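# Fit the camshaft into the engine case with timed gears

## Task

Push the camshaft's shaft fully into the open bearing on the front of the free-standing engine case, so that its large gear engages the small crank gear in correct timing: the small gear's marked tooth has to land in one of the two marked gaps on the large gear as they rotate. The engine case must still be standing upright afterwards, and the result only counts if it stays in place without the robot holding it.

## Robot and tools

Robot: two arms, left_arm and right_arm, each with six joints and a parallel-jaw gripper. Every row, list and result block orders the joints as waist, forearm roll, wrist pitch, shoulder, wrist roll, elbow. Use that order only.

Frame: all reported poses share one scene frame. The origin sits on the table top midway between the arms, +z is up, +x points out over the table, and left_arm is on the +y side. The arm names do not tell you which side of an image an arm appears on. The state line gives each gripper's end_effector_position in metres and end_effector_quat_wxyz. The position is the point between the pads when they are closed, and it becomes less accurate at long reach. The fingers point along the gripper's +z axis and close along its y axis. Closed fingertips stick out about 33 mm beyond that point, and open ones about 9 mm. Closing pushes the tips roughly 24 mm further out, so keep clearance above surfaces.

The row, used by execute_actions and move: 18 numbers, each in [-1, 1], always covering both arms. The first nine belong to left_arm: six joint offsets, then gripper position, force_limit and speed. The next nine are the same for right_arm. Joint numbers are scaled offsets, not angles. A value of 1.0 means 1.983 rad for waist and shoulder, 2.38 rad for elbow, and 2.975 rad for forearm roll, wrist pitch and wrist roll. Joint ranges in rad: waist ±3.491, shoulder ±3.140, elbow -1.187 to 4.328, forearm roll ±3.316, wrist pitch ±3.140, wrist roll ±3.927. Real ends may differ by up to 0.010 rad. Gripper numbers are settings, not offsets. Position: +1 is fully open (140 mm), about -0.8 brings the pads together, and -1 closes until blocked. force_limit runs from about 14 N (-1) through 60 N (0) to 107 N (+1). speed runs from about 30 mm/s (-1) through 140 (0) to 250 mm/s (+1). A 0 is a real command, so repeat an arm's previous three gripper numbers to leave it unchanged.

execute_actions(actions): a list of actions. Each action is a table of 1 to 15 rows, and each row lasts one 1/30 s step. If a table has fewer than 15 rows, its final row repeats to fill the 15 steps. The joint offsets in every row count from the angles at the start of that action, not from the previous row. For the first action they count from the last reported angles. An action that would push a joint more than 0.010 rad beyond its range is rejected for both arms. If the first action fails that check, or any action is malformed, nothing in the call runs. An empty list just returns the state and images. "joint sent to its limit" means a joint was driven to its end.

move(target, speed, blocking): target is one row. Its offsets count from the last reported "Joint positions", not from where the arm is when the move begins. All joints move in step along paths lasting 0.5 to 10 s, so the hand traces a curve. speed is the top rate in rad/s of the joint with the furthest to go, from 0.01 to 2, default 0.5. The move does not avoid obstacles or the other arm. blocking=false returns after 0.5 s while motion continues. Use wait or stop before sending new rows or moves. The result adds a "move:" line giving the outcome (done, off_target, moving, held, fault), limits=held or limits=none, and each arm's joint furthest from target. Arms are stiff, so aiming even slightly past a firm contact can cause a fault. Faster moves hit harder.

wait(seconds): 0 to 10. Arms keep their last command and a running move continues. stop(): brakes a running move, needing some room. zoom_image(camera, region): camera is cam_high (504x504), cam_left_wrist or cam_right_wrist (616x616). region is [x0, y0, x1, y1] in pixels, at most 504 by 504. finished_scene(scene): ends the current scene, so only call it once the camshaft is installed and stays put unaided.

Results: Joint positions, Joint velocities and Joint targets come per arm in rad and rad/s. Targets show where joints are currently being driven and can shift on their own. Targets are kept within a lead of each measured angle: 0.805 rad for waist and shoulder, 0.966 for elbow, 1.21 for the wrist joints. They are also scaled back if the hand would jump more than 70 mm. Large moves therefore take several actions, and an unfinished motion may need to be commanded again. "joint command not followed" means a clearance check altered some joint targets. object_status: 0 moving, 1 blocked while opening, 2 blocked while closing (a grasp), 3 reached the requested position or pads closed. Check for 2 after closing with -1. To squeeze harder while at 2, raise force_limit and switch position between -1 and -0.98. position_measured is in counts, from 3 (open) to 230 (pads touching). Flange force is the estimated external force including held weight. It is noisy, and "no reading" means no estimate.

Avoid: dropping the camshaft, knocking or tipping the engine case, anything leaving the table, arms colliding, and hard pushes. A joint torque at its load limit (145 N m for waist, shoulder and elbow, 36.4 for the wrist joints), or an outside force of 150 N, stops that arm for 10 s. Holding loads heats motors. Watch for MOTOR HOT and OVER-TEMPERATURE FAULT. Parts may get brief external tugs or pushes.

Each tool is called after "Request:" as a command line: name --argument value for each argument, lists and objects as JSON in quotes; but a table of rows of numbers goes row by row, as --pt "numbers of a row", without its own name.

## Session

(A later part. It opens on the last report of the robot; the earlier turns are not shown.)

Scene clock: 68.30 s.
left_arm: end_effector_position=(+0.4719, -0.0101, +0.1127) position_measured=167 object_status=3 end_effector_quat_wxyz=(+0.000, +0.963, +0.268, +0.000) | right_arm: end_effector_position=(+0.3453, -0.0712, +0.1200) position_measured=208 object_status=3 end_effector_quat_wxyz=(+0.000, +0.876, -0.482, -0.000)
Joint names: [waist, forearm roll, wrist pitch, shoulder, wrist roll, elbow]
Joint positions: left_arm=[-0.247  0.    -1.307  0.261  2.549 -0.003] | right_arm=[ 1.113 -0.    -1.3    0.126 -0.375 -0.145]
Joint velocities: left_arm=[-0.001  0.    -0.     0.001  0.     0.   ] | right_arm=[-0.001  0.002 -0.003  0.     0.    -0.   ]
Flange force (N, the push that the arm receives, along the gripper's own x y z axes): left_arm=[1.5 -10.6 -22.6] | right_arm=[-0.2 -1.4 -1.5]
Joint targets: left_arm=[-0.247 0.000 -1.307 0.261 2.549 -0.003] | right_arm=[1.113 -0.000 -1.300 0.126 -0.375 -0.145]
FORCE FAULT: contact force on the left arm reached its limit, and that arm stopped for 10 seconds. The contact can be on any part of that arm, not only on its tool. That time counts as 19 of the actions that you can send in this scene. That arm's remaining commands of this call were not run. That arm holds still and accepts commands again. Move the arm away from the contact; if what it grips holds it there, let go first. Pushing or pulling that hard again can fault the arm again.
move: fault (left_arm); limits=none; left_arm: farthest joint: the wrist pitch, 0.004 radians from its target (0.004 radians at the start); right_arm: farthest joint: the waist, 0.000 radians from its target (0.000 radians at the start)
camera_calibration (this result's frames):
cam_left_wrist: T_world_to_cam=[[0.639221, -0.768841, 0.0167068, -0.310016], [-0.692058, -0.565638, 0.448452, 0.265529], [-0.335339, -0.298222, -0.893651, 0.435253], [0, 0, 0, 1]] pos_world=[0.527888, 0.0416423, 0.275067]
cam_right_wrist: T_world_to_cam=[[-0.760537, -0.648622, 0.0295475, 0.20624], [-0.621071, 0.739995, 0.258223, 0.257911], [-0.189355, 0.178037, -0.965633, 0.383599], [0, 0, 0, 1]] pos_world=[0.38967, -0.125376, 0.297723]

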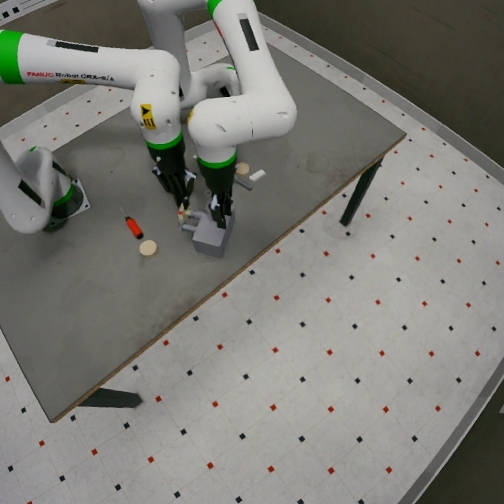

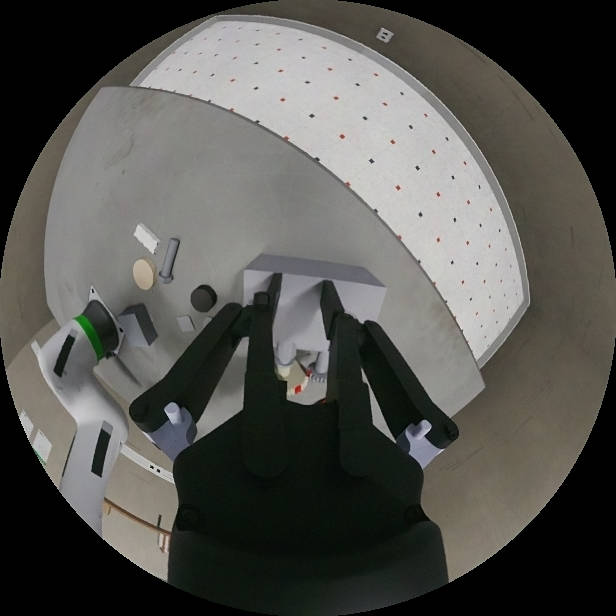

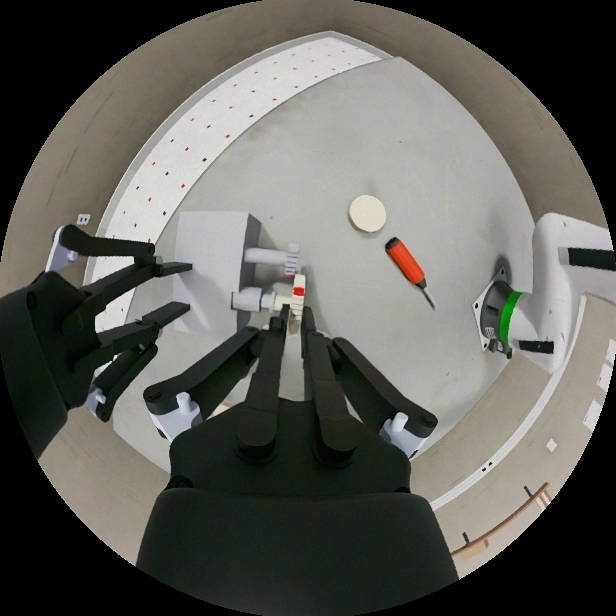

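Request:
move --target '[0,0,0,0.0003,0,0,-0.3,0,0,0,0,0,0,0,0,-1,-0.6,-1]' --speed 0.01

Request:
move --target '[0,0,0,0.0002,0,0,-0.3,0,0,0.0016,0,0.0004,-0.0049,-0.001,-0.0046,-1,-0.6,-1]' --speed 0.01

Request:
zoom_image --camera "cam_right_wrist" --region '[220, 220, 370, 350]'

Scene clock: 69.33 s.
left_arm: end_effector_position=(+0.4718, -0.0101, +0.1125) position_measured=167 object_status=3 end_effector_quat_wxyz=(+0.000, +0.963, +0.268, +0.000) | right_arm: end_effector_position=(+0.3453, -0.0712, +0.1200) position_measured=215 object_status=2 end_effector_quat_wxyz=(+0.000, +0.876, -0.482, -0.000)
Joint names: [waist, forearm roll, wrist pitch, shoulder, wrist roll, elbow]
Joint positions: left_arm=[-0.247  0.    -1.307  0.261  2.549 -0.003] | right_arm=[ 1.113 -0.    -1.3    0.126 -0.375 -0.145]
Joint velocities: left_arm=[-0.001  0.001  0.002  0.    -0.     0.001] | right_arm=[ 0.    -0.001  0.003  0.    -0.001  0.   ]
Flange force (N, the push that the arm receives, along the gripper's own x y z axes): left_arm=[3.0 -13.3 -43.2] | right_arm=[1.4 -2.9 -8.1]
Joint targets: left_arm=[-0.247 0.000 -1.307 0.261 2.549 -0.003] | right_arm=[1.113 -0.000 -1.300 0.126 -0.375 -0.145]
move: done; limits=none; left_arm: farthest joint: the waist, 0.000 radians from its target (0.000 radians at the start); right_arm: farthest joint: the waist, 0.000 radians from its target (0.000 radians at the start)
camera_calibration (this result's frames):
cam_left_wrist: T_world_to_cam=[[0.639228, -0.768845, 0.0162686, -0.309942], [-0.691861, -0.56573, 0.448641, 0.265512], [-0.335731, -0.298039, -0.893564, 0.435209], [0, 0, 0, 1]] pos_world=[0.527935, 0.0416203, 0.27481]
cam_right_wrist: T_world_to_cam=[[-0.760538, -0.648623, 0.0295146, 0.206259], [-0.621075, 0.739988, 0.258231, 0.257904], [-0.189335, 0.178064, -0.965632, 0.383607], [0, 0, 0, 1]] pos_world=[0.389676, -0.125368, 0.297737]

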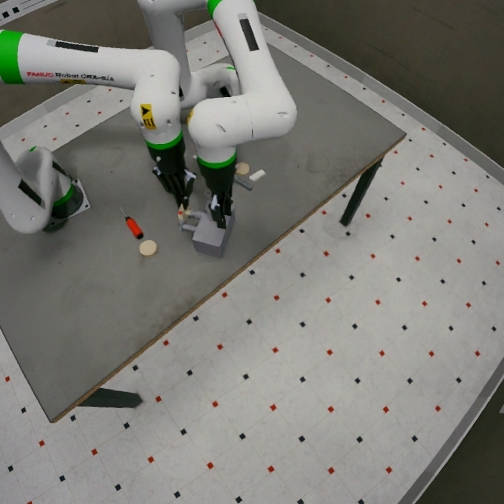

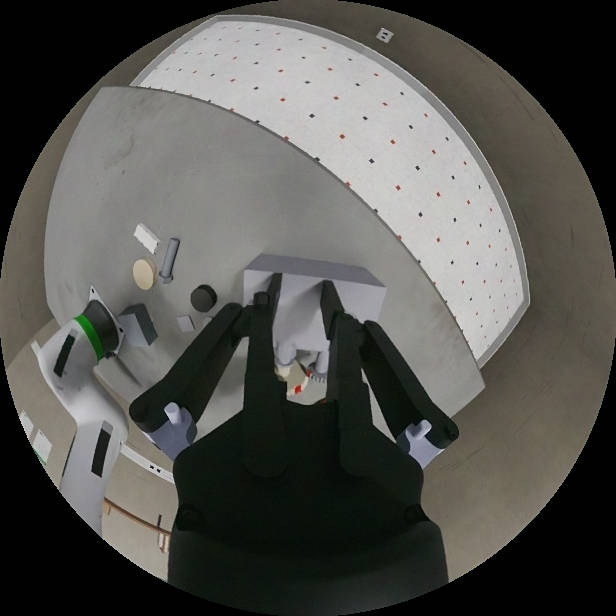

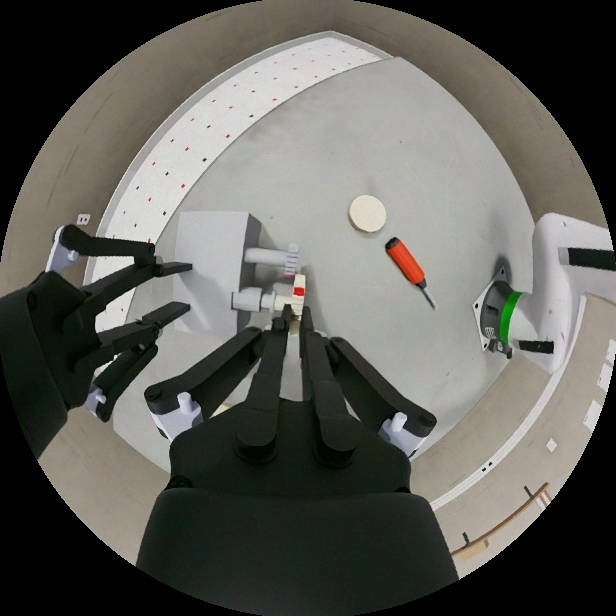

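Scene clock: 70.63 s.
left_arm: end_effector_position=(+0.4718, -0.0101, +0.1123) position_measured=167 object_status=3 end_effector_quat_wxyz=(+0.000, +0.963, +0.268, -0.000) | right_arm: end_effector_position=(+0.3419, -0.0733, +0.1200) position_measured=215 object_status=2 end_effector_quat_wxyz=(+0.000, +0.876, -0.482, -0.000)
Joint names: [waist, forearm roll, wrist pitch, shoulder, wrist roll, elbow]
Joint positions: left_arm=[-0.247  0.    -1.307  0.262  2.549 -0.003] | right_arm=[ 1.117 -0.    -1.299  0.117 -0.378 -0.156]
Joint velocities: left_arm=[ 0.001 -0.     0.    -0.    -0.001 -0.001] | right_arm=[ 0.  0.  0. -0. -0. -0.]
Flange force (N, the push that the arm receives, along the gripper's own x y z axes): left_arm=[3.7 -22.6 -59.4] | right_arm=[2.1 -9.2 0.8]
Joint targets: left_arm=[-0.247 0.000 -1.307 0.262 2.549 -0.003] | right_arm=[1.117 -0.000 -1.299 0.117 -0.378 -0.156]
move: done; limits=none; left_arm: farthest joint: the waist, 0.000 radians from its target (0.000 radians at the start); right_arm: farthest joint: the waist, 0.000 radians from its target (0.003 radians at the start)
camera_calibration (this result's frames):
cam_left_wrist: T_world_to_cam=[[0.639234, -0.768848, 0.015923, -0.309879], [-0.691706, -0.565802, 0.448789, 0.265498], [-0.336041, -0.297895, -0.893496, 0.435171], [0, 0, 0, 1]] pos_world=[0.527967, 0.0416053, 0.274605]
cam_right_wrist: T_world_to_cam=[[-0.760409, -0.648771, 0.0295713, 0.202254], [-0.621213, 0.739878, 0.258217, 0.257437], [-0.189403, 0.17798, -0.965634, 0.383339], [0, 0, 0, 1]] pos_world=[0.386324, -0.127482, 0.29771]

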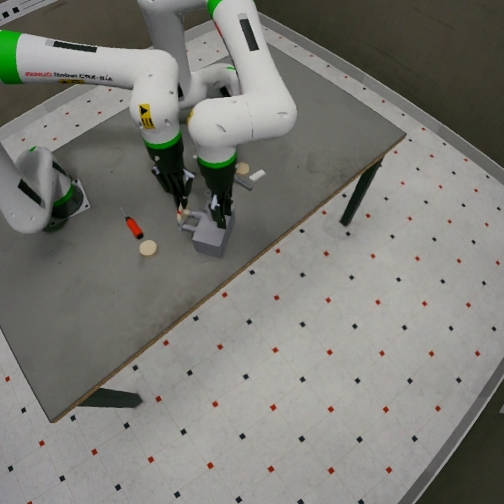

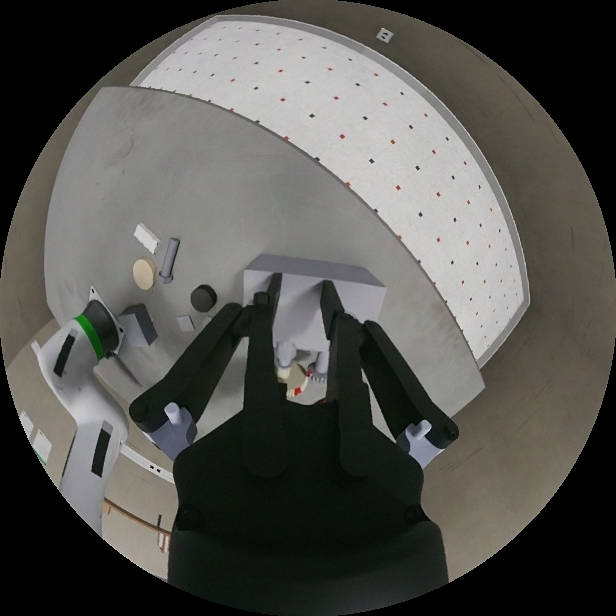

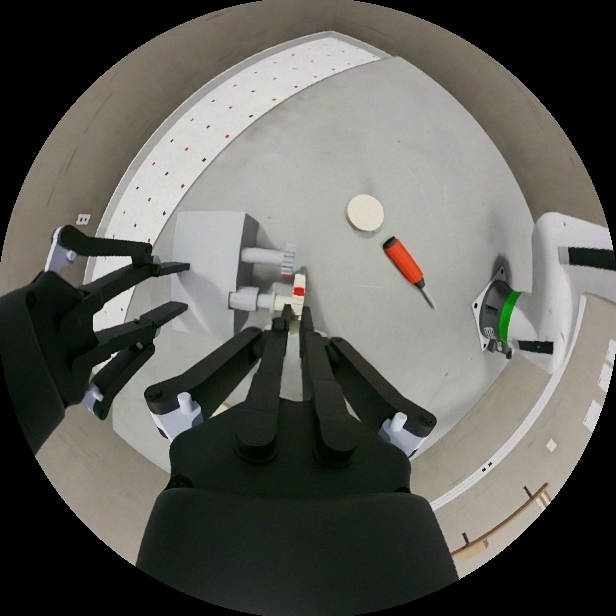

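Region (220, 220, 370, 350) of cam_right_wrist's 616x616 image, scaled by 3.360, with more detail than that image has; it fills the top 437 rows of this view, and the rest is white.

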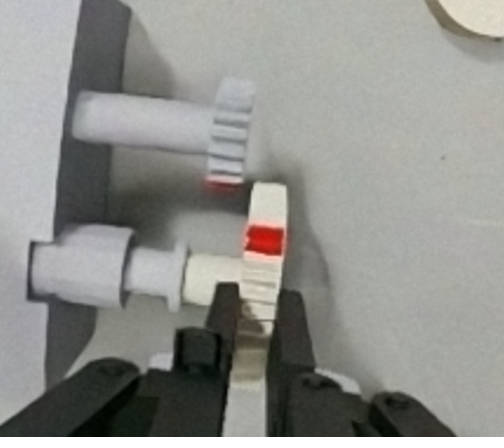

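Request:
move --target '[0,0,0,0,0,0,-0.3,0,0,-0.0206,0,0.0002,-0.002,0.0137,-0.0019,-0.98,-1,-1]' --speed 0.02

Request:
zoom_image --camera "cam_right_wrist" --region '[220, 220, 370, 350]'

Request:
zoom_image --camera "cam_left_wrist" --region '[260, 330, 350, 410]'

Scene clock: 73.10 s.
left_arm: end_effector_position=(+0.4718, -0.0101, +0.1123) position_measured=167 object_status=3 end_effector_quat_wxyz=(+0.000, +0.963, +0.268, -0.000) | right_arm: end_effector_position=(+0.3528, -0.0902, +0.1200) position_measured=215 object_status=2 end_effector_quat_wxyz=(+0.000, +0.876, -0.482, -0.000)
Joint names: [waist, forearm roll, wrist pitch, shoulder, wrist roll, elbow]
Joint positions: left_arm=[-0.247  0.    -1.307  0.262  2.549 -0.003] | right_arm=[ 1.076 -0.    -1.298  0.113 -0.337 -0.16 ]
Joint velocities: left_arm=[ 0.002 -0.001 -0.001 -0.001 -0.     0.   ] | right_arm=[ 0.     0.002  0.     0.     0.    -0.   ]
Flange force (N, the push that the arm receives, along the gripper's own x y z axes): left_arm=[-25.0 14.5 -37.2] | right_arm=[-31.9 -17.3 -15.5]
Joint targets: left_arm=[-0.247 0.000 -1.307 0.262 2.549 -0.003] | right_arm=[1.076 -0.000 -1.298 0.113 -0.337 -0.160]
move: done; limits=none; left_arm: farthest joint: the waist, 0.000 radians from its target (0.000 radians at the start); right_arm: farthest joint: the waist, 0.000 radians from its target (0.040 radians at the start)
camera_calibration (this result's frames):
cam_left_wrist: T_world_to_cam=[[0.639237, -0.768846, 0.0158618, -0.309866], [-0.691672, -0.565813, 0.448827, 0.265483], [-0.336104, -0.297878, -0.893478, 0.435172], [0, 0, 0, 1]] pos_world=[0.527967, 0.0416026, 0.274576]
cam_right_wrist: T_world_to_cam=[[-0.760466, -0.648712, 0.0293997, 0.199592], [-0.621181, 0.739895, 0.258243, 0.27666], [-0.189278, 0.178123, -0.965632, 0.388331], [0, 0, 0, 1]] pos_world=[0.397141, -0.144392, 0.297671]

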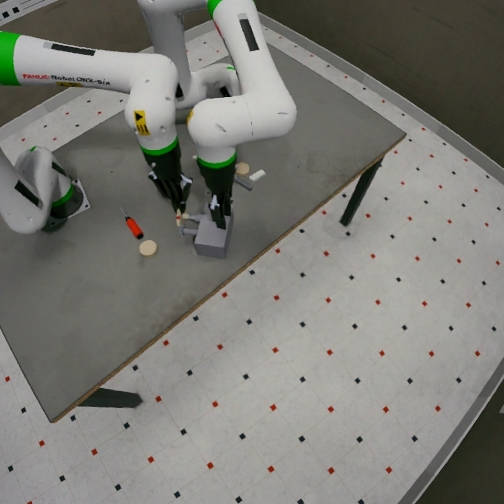

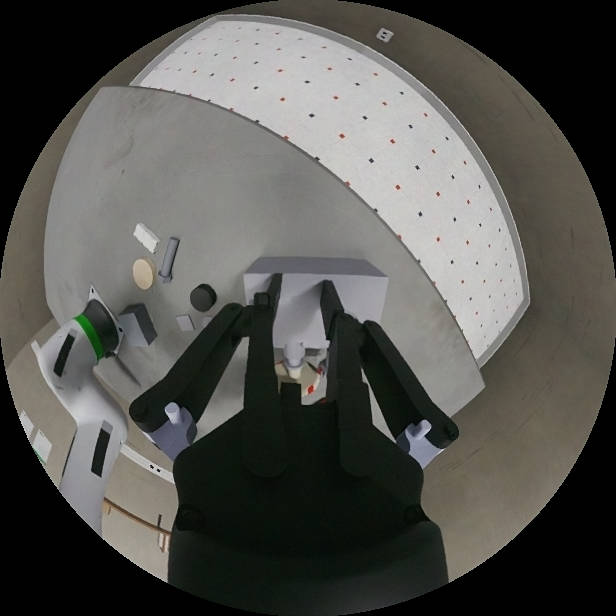

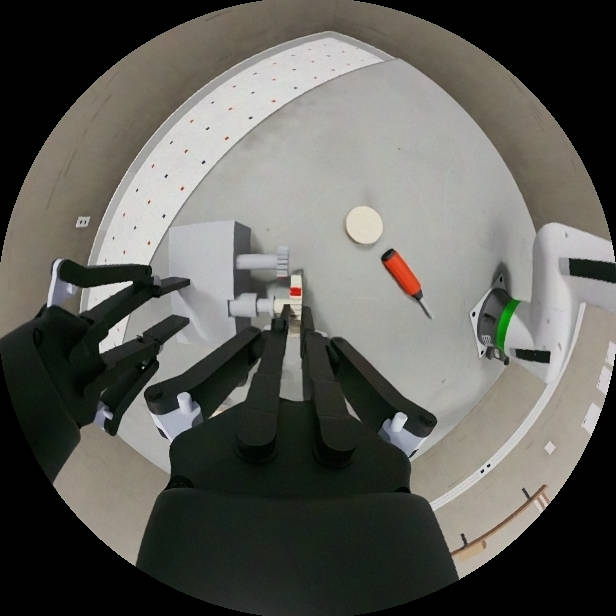

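Region (220, 220, 370, 350) of cam_right_wrist's 616x616 image, scaled by 3.360, with more detail than that image has; it fills the top 437 rows of this view, and the rest is white.

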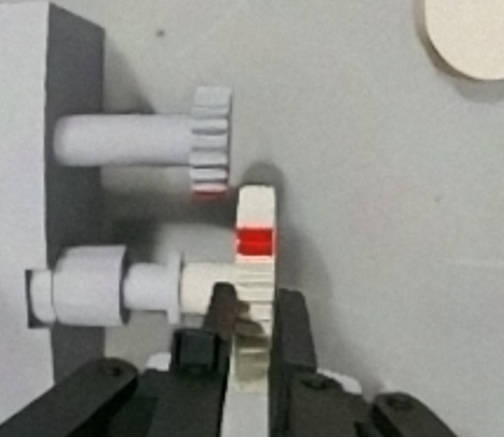

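Region (260, 330, 350, 410) of cam_left_wrist's 616x616 image, scaled by 5.600, with more detail than that image has.

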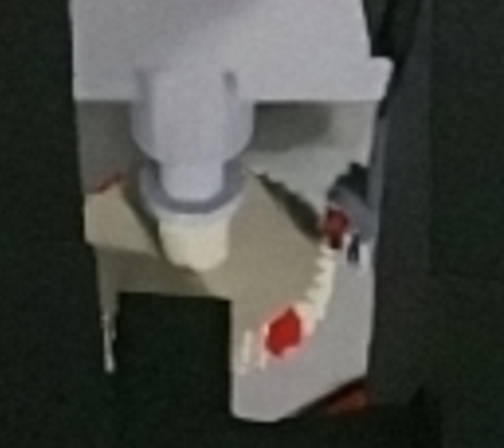

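Request:
move --target '[0,0,0,0.0001,0,0,-0.3,0,0,0,0,0,0,0.02,0,-0.55,-1,0]' --speed 0.1

Request:
move --target '[0,0,0,0,0,0,-0.3,0,0,0.0075,0,-0.009,-0.0039,0.017,0.008,-0.55,-1,0]' --speed 0.1

Request:
move --target '[0,0,0,0,0,0,-0.3,0,0,0,0,0,0,0,0,-1,-1,-1]'

Request:
zoom_image --camera "cam_right_wrist" --region '[220, 220, 370, 350]'

Scene clock: 74.23 s.
left_arm: end_effector_position=(+0.4718, -0.0101, +0.1122) position_measured=167 object_status=3 end_effector_quat_wxyz=(+0.000, +0.963, +0.268, -0.000) | right_arm: end_effector_position=(+0.3528, -0.0902, +0.1200) position_measured=199 object_status=3 end_effector_quat_wxyz=(+0.000, +0.890, -0.456, -0.000)
Joint names: [waist, forearm roll, wrist pitch, shoulder, wrist roll, elbow]
Joint positions: left_arm=[-0.247  0.    -1.307  0.262  2.549 -0.003] | right_arm=[ 1.076 -0.    -1.298  0.113 -0.278 -0.16 ]
Joint velocities: left_arm=[ 0.     0.001  0.001 -0.001  0.    -0.001] | right_arm=[-0.     0.     0.002  0.    -0.     0.   ]
Flange force (N, the push that the arm receives, along the gripper's own x y z axes): left_arm=[-13.4 0.6 -47.6] | right_arm=[1.1 -1.0 -0.9]
Joint targets: left_arm=[-0.247 0.000 -1.307 0.262 2.549 -0.003] | right_arm=[1.076 -0.000 -1.298 0.113 -0.278 -0.160]
move: done; limits=none; left_arm: farthest joint: the waist, 0.000 radians from its target (0.000 radians at the start); right_arm: farthest joint: the waist, 0.000 radians from its target (0.000 radians at the start)
camera_calibration (this result's frames):
cam_left_wrist: T_world_to_cam=[[0.639241, -0.768845, 0.0157393, -0.309842], [-0.691612, -0.565838, 0.448888, 0.265469], [-0.33622, -0.297833, -0.893449, 0.435161], [0, 0, 0, 1]] pos_world=[0.527975, 0.0415971, 0.274505]
cam_right_wrist: T_world_to_cam=[[-0.720548, -0.692782, 0.0293858, 0.181536], [-0.664077, 0.701647, 0.258249, 0.288341], [-0.199529, 0.166567, -0.965631, 0.390904], [0, 0, 0, 1]] pos_world=[0.400283, -0.141661, 0.297671]

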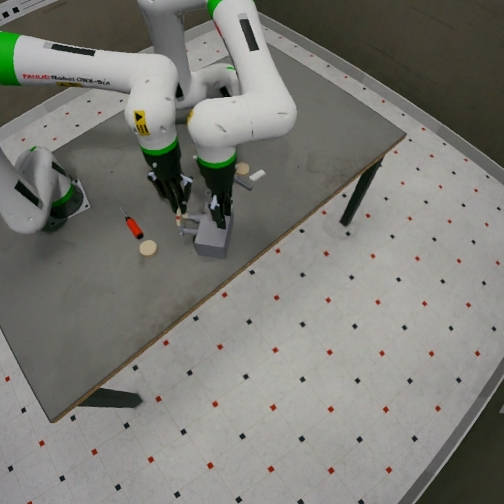

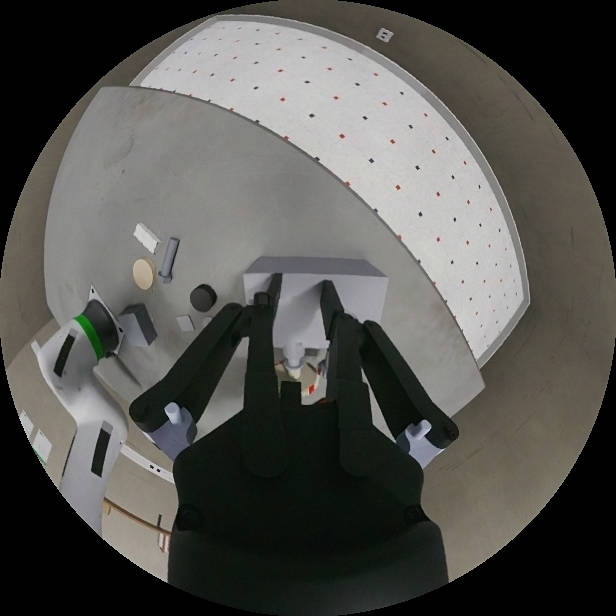

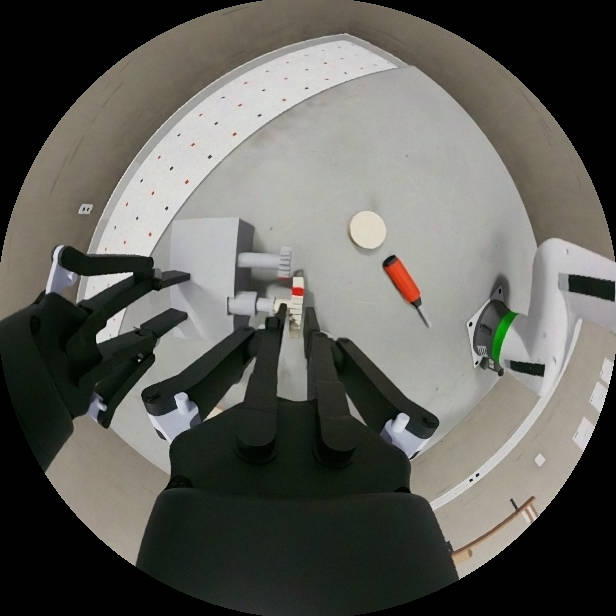

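Scene clock: 75.00 s.
left_arm: end_effector_position=(+0.4718, -0.0101, +0.1122) position_measured=167 object_status=3 end_effector_quat_wxyz=(+0.000, +0.963, +0.268, -0.000) | right_arm: end_effector_position=(+0.3484, -0.0846, +0.1314) position_measured=199 object_status=3 end_effector_quat_wxyz=(+0.000, +0.905, -0.426, -0.000)
Joint names: [waist, forearm roll, wrist pitch, shoulder, wrist roll, elbow]
Joint positions: left_arm=[-0.247  0.    -1.307  0.262  2.549 -0.003] | right_arm=[ 1.091 -0.    -1.325  0.105 -0.227 -0.141]
Joint velocities: left_arm=[ 0.001 -0.    -0.     0.001  0.     0.   ] | right_arm=[ 0.    -0.     0.002 -0.     0.001  0.   ]
Flange force (N, the push that the arm receives, along the gripper's own x y z axes): left_arm=[-13.0 -1.5 -50.1] | right_arm=[2.0 -0.4 -1.5]
Joint targets: left_arm=[-0.247 0.000 -1.307 0.262 2.549 -0.003] | right_arm=[1.091 -0.000 -1.325 0.105 -0.227 -0.141]
move: done; limits=none; left_arm: farthest joint: the waist, 0.000 radians from its target (0.000 radians at the start); right_arm: farthest joint: the waist, 0.000 radians from its target (0.015 radians at the start)
camera_calibration (this result's frames):
cam_left_wrist: T_world_to_cam=[[0.639242, -0.768845, 0.0157319, -0.309841], [-0.691608, -0.565839, 0.448893, 0.265467], [-0.336227, -0.297831, -0.893447, 0.435161], [0, 0, 0, 1]] pos_world=[0.527975, 0.0415967, 0.274501]
cam_right_wrist: T_world_to_cam=[[-0.673701, -0.73842, 0.0293874, 0.161739], [-0.708536, 0.656714, 0.258269, 0.290276], [-0.21001, 0.153174, -0.965626, 0.402696], [0, 0, 0, 1]] pos_world=[0.399205, -0.132879, 0.309131]

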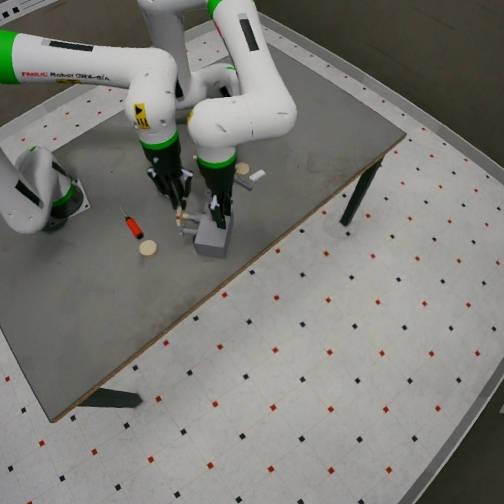

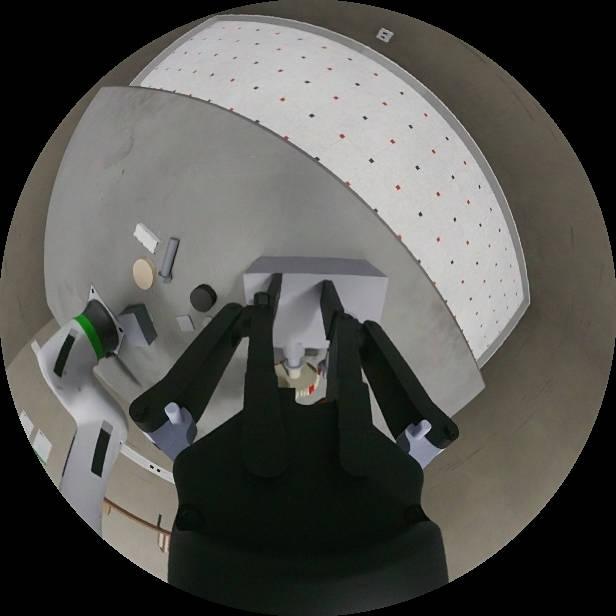

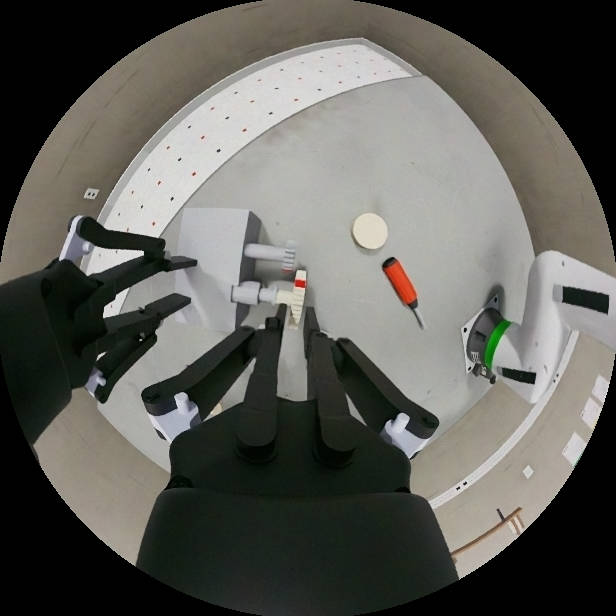

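Scene clock: 75.87 s.
left_arm: end_effector_position=(+0.4718, -0.0101, +0.1122) position_measured=167 object_status=3 end_effector_quat_wxyz=(+0.000, +0.963, +0.268, -0.000) | right_arm: end_effector_position=(+0.3484, -0.0846, +0.1314) position_measured=230 object_status=0 end_effector_quat_wxyz=(+0.000, +0.905, -0.426, -0.000)
Joint names: [waist, forearm roll, wrist pitch, shoulder, wrist roll, elbow]
Joint positions: left_arm=[-0.247  0.    -1.307  0.262  2.549 -0.003] | right_arm=[ 1.091 -0.    -1.325  0.105 -0.227 -0.141]
Joint velocities: left_arm=[-0.    -0.001  0.001 -0.001  0.     0.001] | right_arm=[ 0.    -0.003  0.001  0.     0.     0.   ]
Flange force (N, the push that the arm receives, along the gripper's own x y z axes): left_arm=[-11.2 3.0 -48.6] | right_arm=[0.8 -1.5 -1.6]
Joint targets: left_arm=[-0.247 0.000 -1.307 0.262 2.549 -0.003] | right_arm=[1.091 -0.000 -1.325 0.105 -0.227 -0.141]
move: done; limits=none; left_arm: farthest joint: the waist, 0.000 radians from its target (0.000 radians at the start); right_arm: farthest joint: the waist, 0.000 radians from its target (0.000 radians at the start)
camera_calibration (this result's frames):
cam_left_wrist: T_world_to_cam=[[0.639242, -0.768845, 0.0157318, -0.309841], [-0.691608, -0.565839, 0.448893, 0.265467], [-0.336227, -0.297831, -0.893447, 0.435161], [0, 0, 0, 1]] pos_world=[0.527976, 0.0415966, 0.274501]
cam_right_wrist: T_world_to_cam=[[-0.673698, -0.738422, 0.0293888, 0.161738], [-0.708538, 0.656712, 0.258269, 0.290275], [-0.210011, 0.153172, -0.965626, 0.402698], [0, 0, 0, 1]] pos_world=[0.399204, -0.132879, 0.309133]

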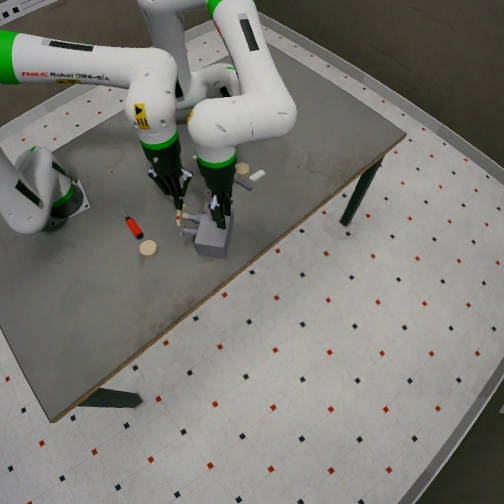

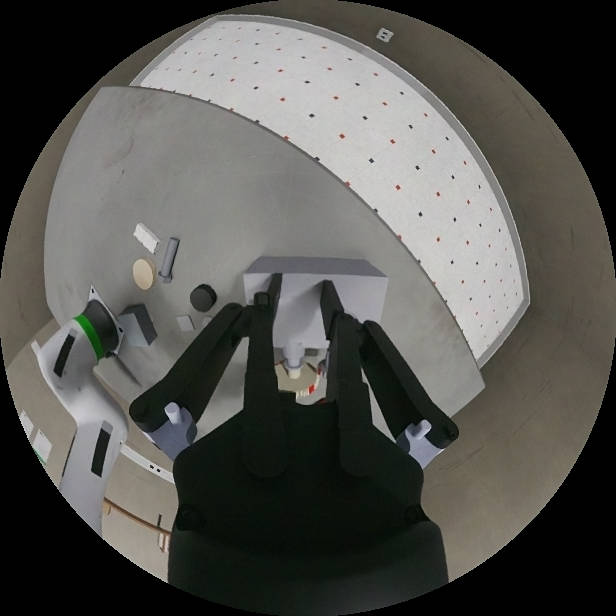

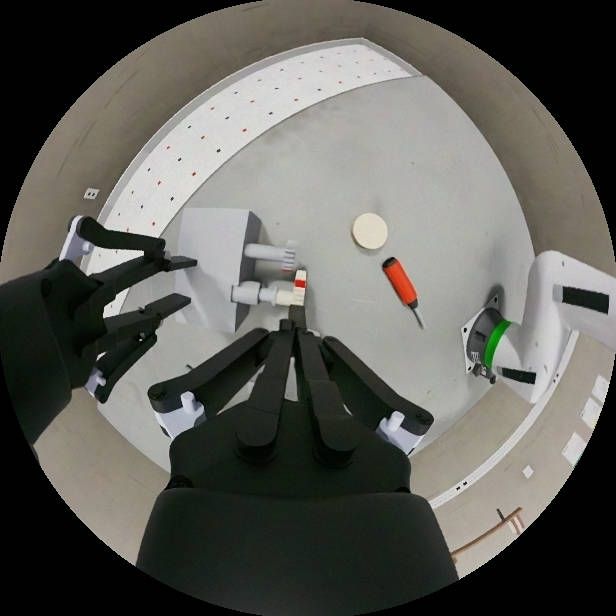

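Region (220, 220, 370, 350) of cam_right_wrist's 616x616 image, scaled by 3.360, with more detail than that image has; it fills the top 437 rows of this view, and the rest is white.

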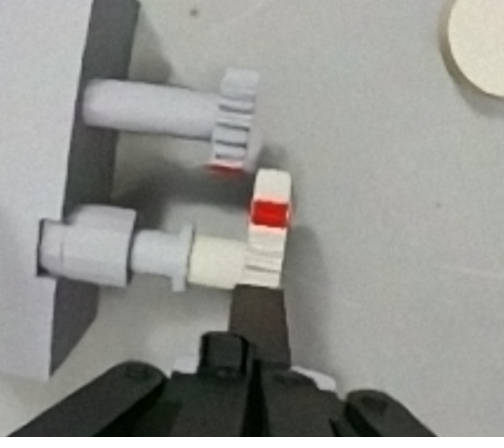

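Shift 3 mm toward centre and lower 2 mm.

Request:
move --target '[0,0,0,0,0,0,-0.3,0,0,-0.0032,0,0.0016,0.0007,0.002,-0.0014,-1,-1,-1]' --speed 0.01

Scene clock: 76.83 s.
left_arm: end_effector_position=(+0.4718, -0.0101, +0.1122) position_measured=167 object_status=3 end_effector_quat_wxyz=(+0.000, +0.963, +0.268, -0.000) | right_arm: end_effector_position=(+0.3503, -0.0870, +0.1295) position_measured=230 object_status=3 end_effector_quat_wxyz=(-0.000, +0.905, -0.426, -0.000)
Joint names: [waist, forearm roll, wrist pitch, shoulder, wrist roll, elbow]
Joint positions: left_arm=[-0.247  0.    -1.307  0.262  2.549 -0.003] | right_arm=[ 1.084 -0.    -1.32   0.106 -0.221 -0.144]
Joint velocities: left_arm=[-0.     0.    -0.001  0.    -0.     0.001] | right_arm=[ 0.    -0.001 -0.003  0.     0.    -0.   ]
Flange force (N, the push that the arm receives, along the gripper's own x y z axes): left_arm=[-15.8 1.6 -57.6] | right_arm=[-28.0 9.5 -102.7]
Joint targets: left_arm=[-0.247 0.000 -1.307 0.262 2.549 -0.003] | right_arm=[1.084 -0.000 -1.320 0.106 -0.221 -0.145]
move: done; limits=none; left_arm: farthest joint: the waist, 0.000 radians from its target (0.000 radians at the start); right_arm: farthest joint: the waist, 0.000 radians from its target (0.006 radians at the start)
camera_calibration (this result's frames):
cam_left_wrist: T_world_to_cam=[[0.639256, -0.768833, 0.0156968, -0.309834], [-0.691558, -0.565838, 0.448971, 0.265404], [-0.336302, -0.297863, -0.893409, 0.435186], [0, 0, 0, 1]] pos_world=[0.527959, 0.0415911, 0.274503]
cam_right_wrist: T_world_to_cam=[[-0.673975, -0.738175, 0.0292466, 0.161466], [-0.708317, 0.656948, 0.258277, 0.293588], [-0.209867, 0.153356, -0.965628, 0.401509], [0, 0, 0, 1]] pos_world=[0.401041, -0.135256, 0.307159]

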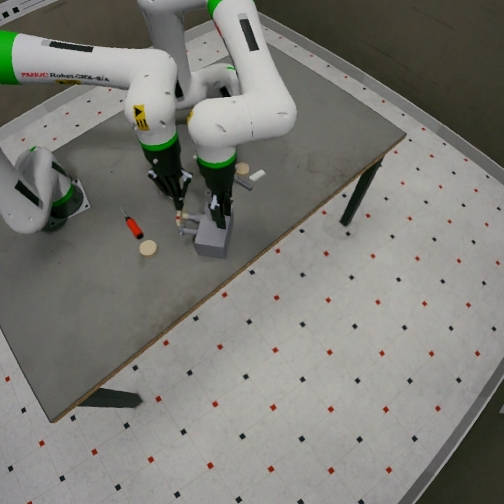

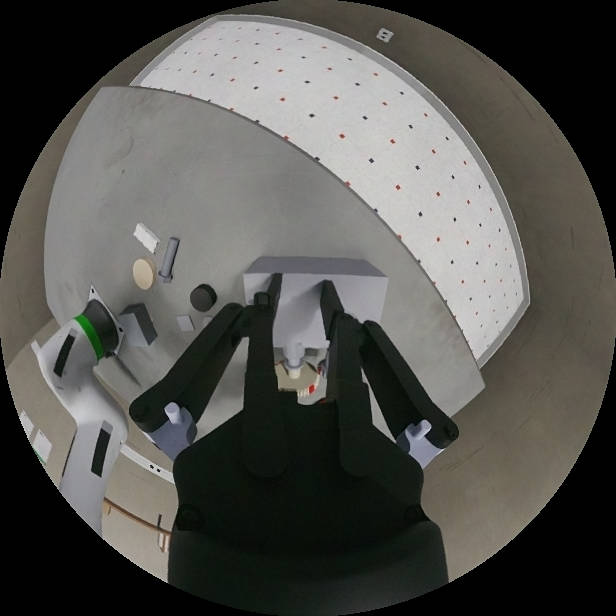

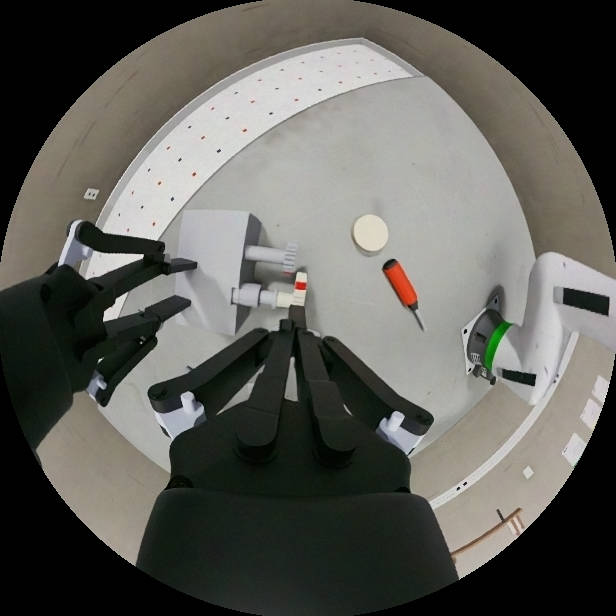

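Request:
move --target '[0,0,0,0,0,0,-0.3,0,0,0,0,-0.001,-0.00045,0,0.0009,-1,-1,-1]' --speed 0.01

Request:
move --target '[0,0,0,0,0,0,-0.3,0,0,-0.0064,0,0,0,0.0043,0,-1,-1,-1]' --speed 0.01

Request:
zoom_image --camera "cam_left_wrist" --region '[260, 330, 350, 410]'

Scene clock: 77.73 s.
left_arm: end_effector_position=(+0.4718, -0.0101, +0.1122) position_measured=167 object_status=3 end_effector_quat_wxyz=(+0.000, +0.963, +0.268, -0.000) | right_arm: end_effector_position=(+0.3503, -0.0871, +0.1307) position_measured=230 object_status=3 end_effector_quat_wxyz=(-0.000, +0.905, -0.426, -0.000)
Joint names: [waist, forearm roll, wrist pitch, shoulder, wrist roll, elbow]
Joint positions: left_arm=[-0.247  0.    -1.307  0.262  2.549 -0.003] | right_arm=[ 1.084 -0.    -1.323  0.105 -0.221 -0.142]
Joint velocities: left_arm=[-0.001  0.    -0.     0.     0.     0.001] | right_arm=[-0.001 -0.001 -0.    -0.    -0.     0.001]
Flange force (N, the push that the arm receives, along the gripper's own x y z axes): left_arm=[-12.2 4.1 -48.3] | right_arm=[-6.9 -9.4 -26.6]
Joint targets: left_arm=[-0.247 0.000 -1.307 0.262 2.549 -0.003] | right_arm=[1.084 -0.000 -1.323 0.105 -0.221 -0.142]
move: done; limits=none; left_arm: farthest joint: the waist, 0.000 radians from its target (0.000 radians at the start); right_arm: farthest joint: the elbow, 0.001 radians from its target (0.003 radians at the start)
camera_calibration (this result's frames):
cam_left_wrist: T_world_to_cam=[[0.639256, -0.768833, 0.0156965, -0.309833], [-0.691558, -0.565838, 0.448971, 0.265404], [-0.336302, -0.297863, -0.893408, 0.435186], [0, 0, 0, 1]] pos_world=[0.527959, 0.0415911, 0.274503]
cam_right_wrist: T_world_to_cam=[[-0.674051, -0.738103, 0.0293246, 0.161381], [-0.708236, 0.657037, 0.25827, 0.293305], [-0.209897, 0.153318, -0.965628, 0.402723], [0, 0, 0, 1]] pos_world=[0.401038, -0.135341, 0.308396]

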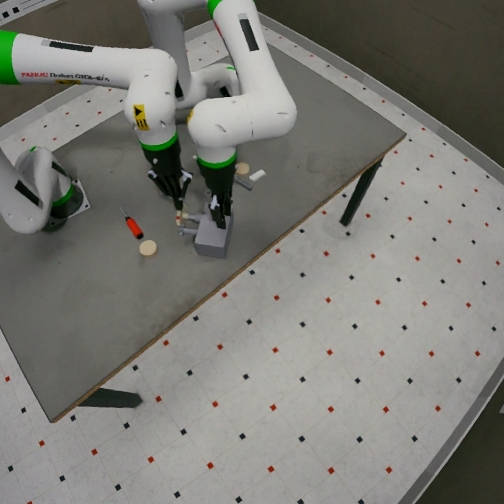

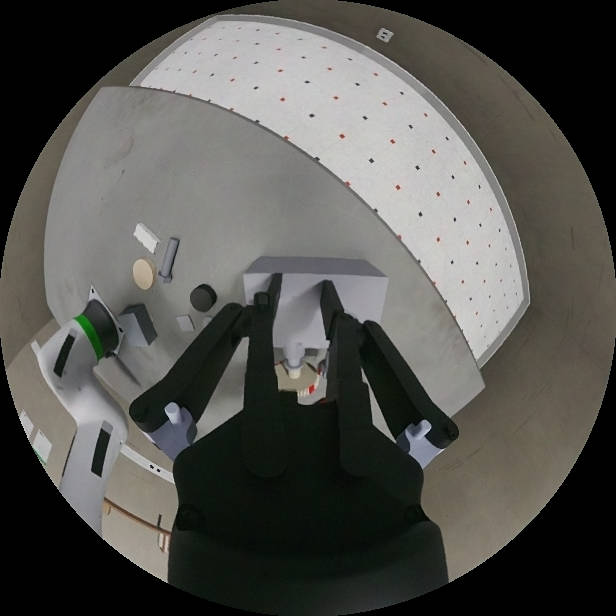

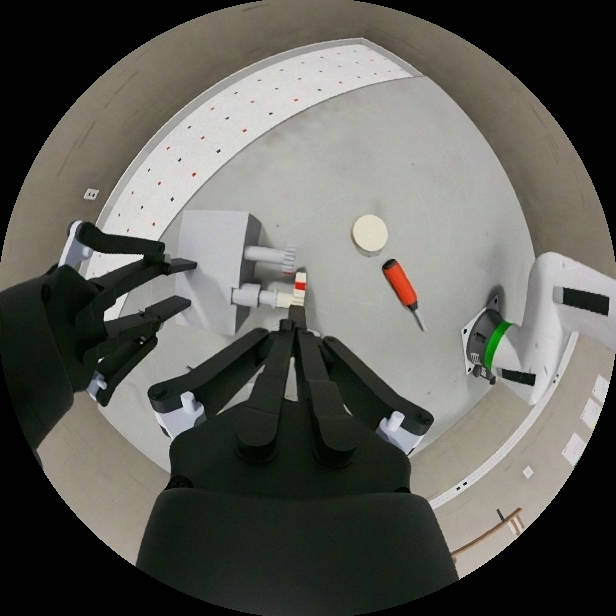

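Scene clock: 79.23 s.
left_arm: end_effector_position=(+0.4718, -0.0101, +0.1122) position_measured=167 object_status=3 end_effector_quat_wxyz=(+0.000, +0.963, +0.268, -0.000) | right_arm: end_effector_position=(+0.3538, -0.0920, +0.1307) position_measured=230 object_status=3 end_effector_quat_wxyz=(-0.000, +0.905, -0.426, -0.000)
Joint names: [waist, forearm roll, wrist pitch, shoulder, wrist roll, elbow]
Joint positions: left_arm=[-0.247  0.    -1.307  0.262  2.549 -0.003] | right_arm=[ 1.071 -0.    -1.323  0.105 -0.209 -0.142]
Joint velocities: left_arm=[-0.002  0.001 -0.002  0.001 -0.    -0.001] | right_arm=[-0.001  0.     0.001 -0.    -0.    -0.   ]
Flange force (N, the push that the arm receives, along the gripper's own x y z axes): left_arm=[-10.9 3.2 -49.5] | right_arm=[-11.3 -2.5 -31.8]
Joint targets: left_arm=[-0.247 0.000 -1.307 0.262 2.549 -0.003] | right_arm=[1.071 -0.000 -1.323 0.105 -0.209 -0.142]
move: done; limits=none; left_arm: farthest joint: the waist, 0.000 radians from its target (0.000 radians at the start); right_arm: farthest joint: the waist, 0.000 radians from its target (0.013 radians at the start)
camera_calibration (this result's frames):
cam_left_wrist: T_world_to_cam=[[0.639256, -0.768833, 0.0156968, -0.309834], [-0.691558, -0.565838, 0.448971, 0.265404], [-0.336302, -0.297863, -0.893409, 0.435186], [0, 0, 0, 1]] pos_world=[0.527959, 0.0415911, 0.274503]
cam_right_wrist: T_world_to_cam=[[-0.673975, -0.73817, 0.0293671, 0.160114], [-0.708296, 0.656974, 0.258267, 0.29907], [-0.209939, 0.153265, -0.965627, 0.404244], [0, 0, 0, 1]] pos_world=[0.404609, -0.140246, 0.308407]

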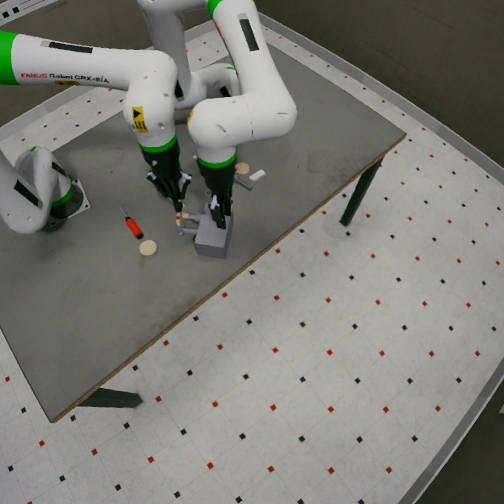

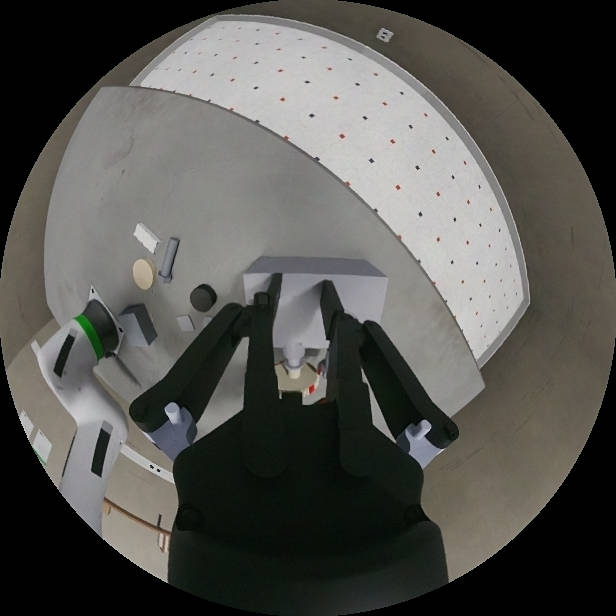

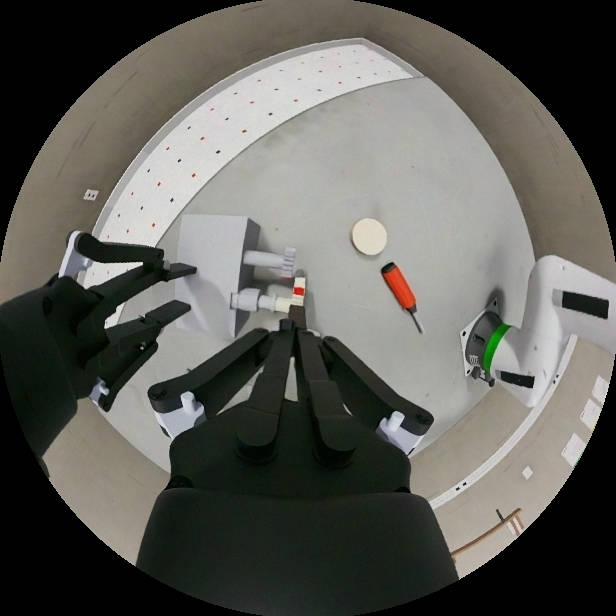

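Region (260, 330, 350, 410) of cam_left_wrist's 616x616 image, scaled by 5.600, with more detail than that image has.

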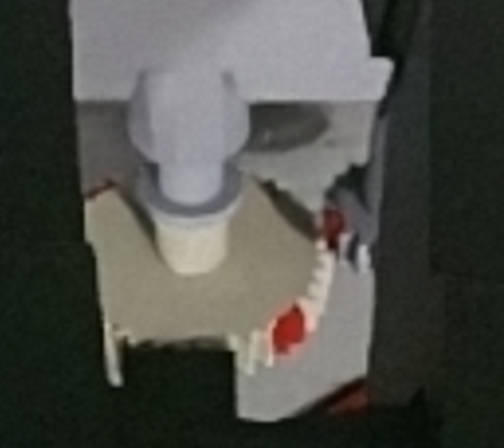

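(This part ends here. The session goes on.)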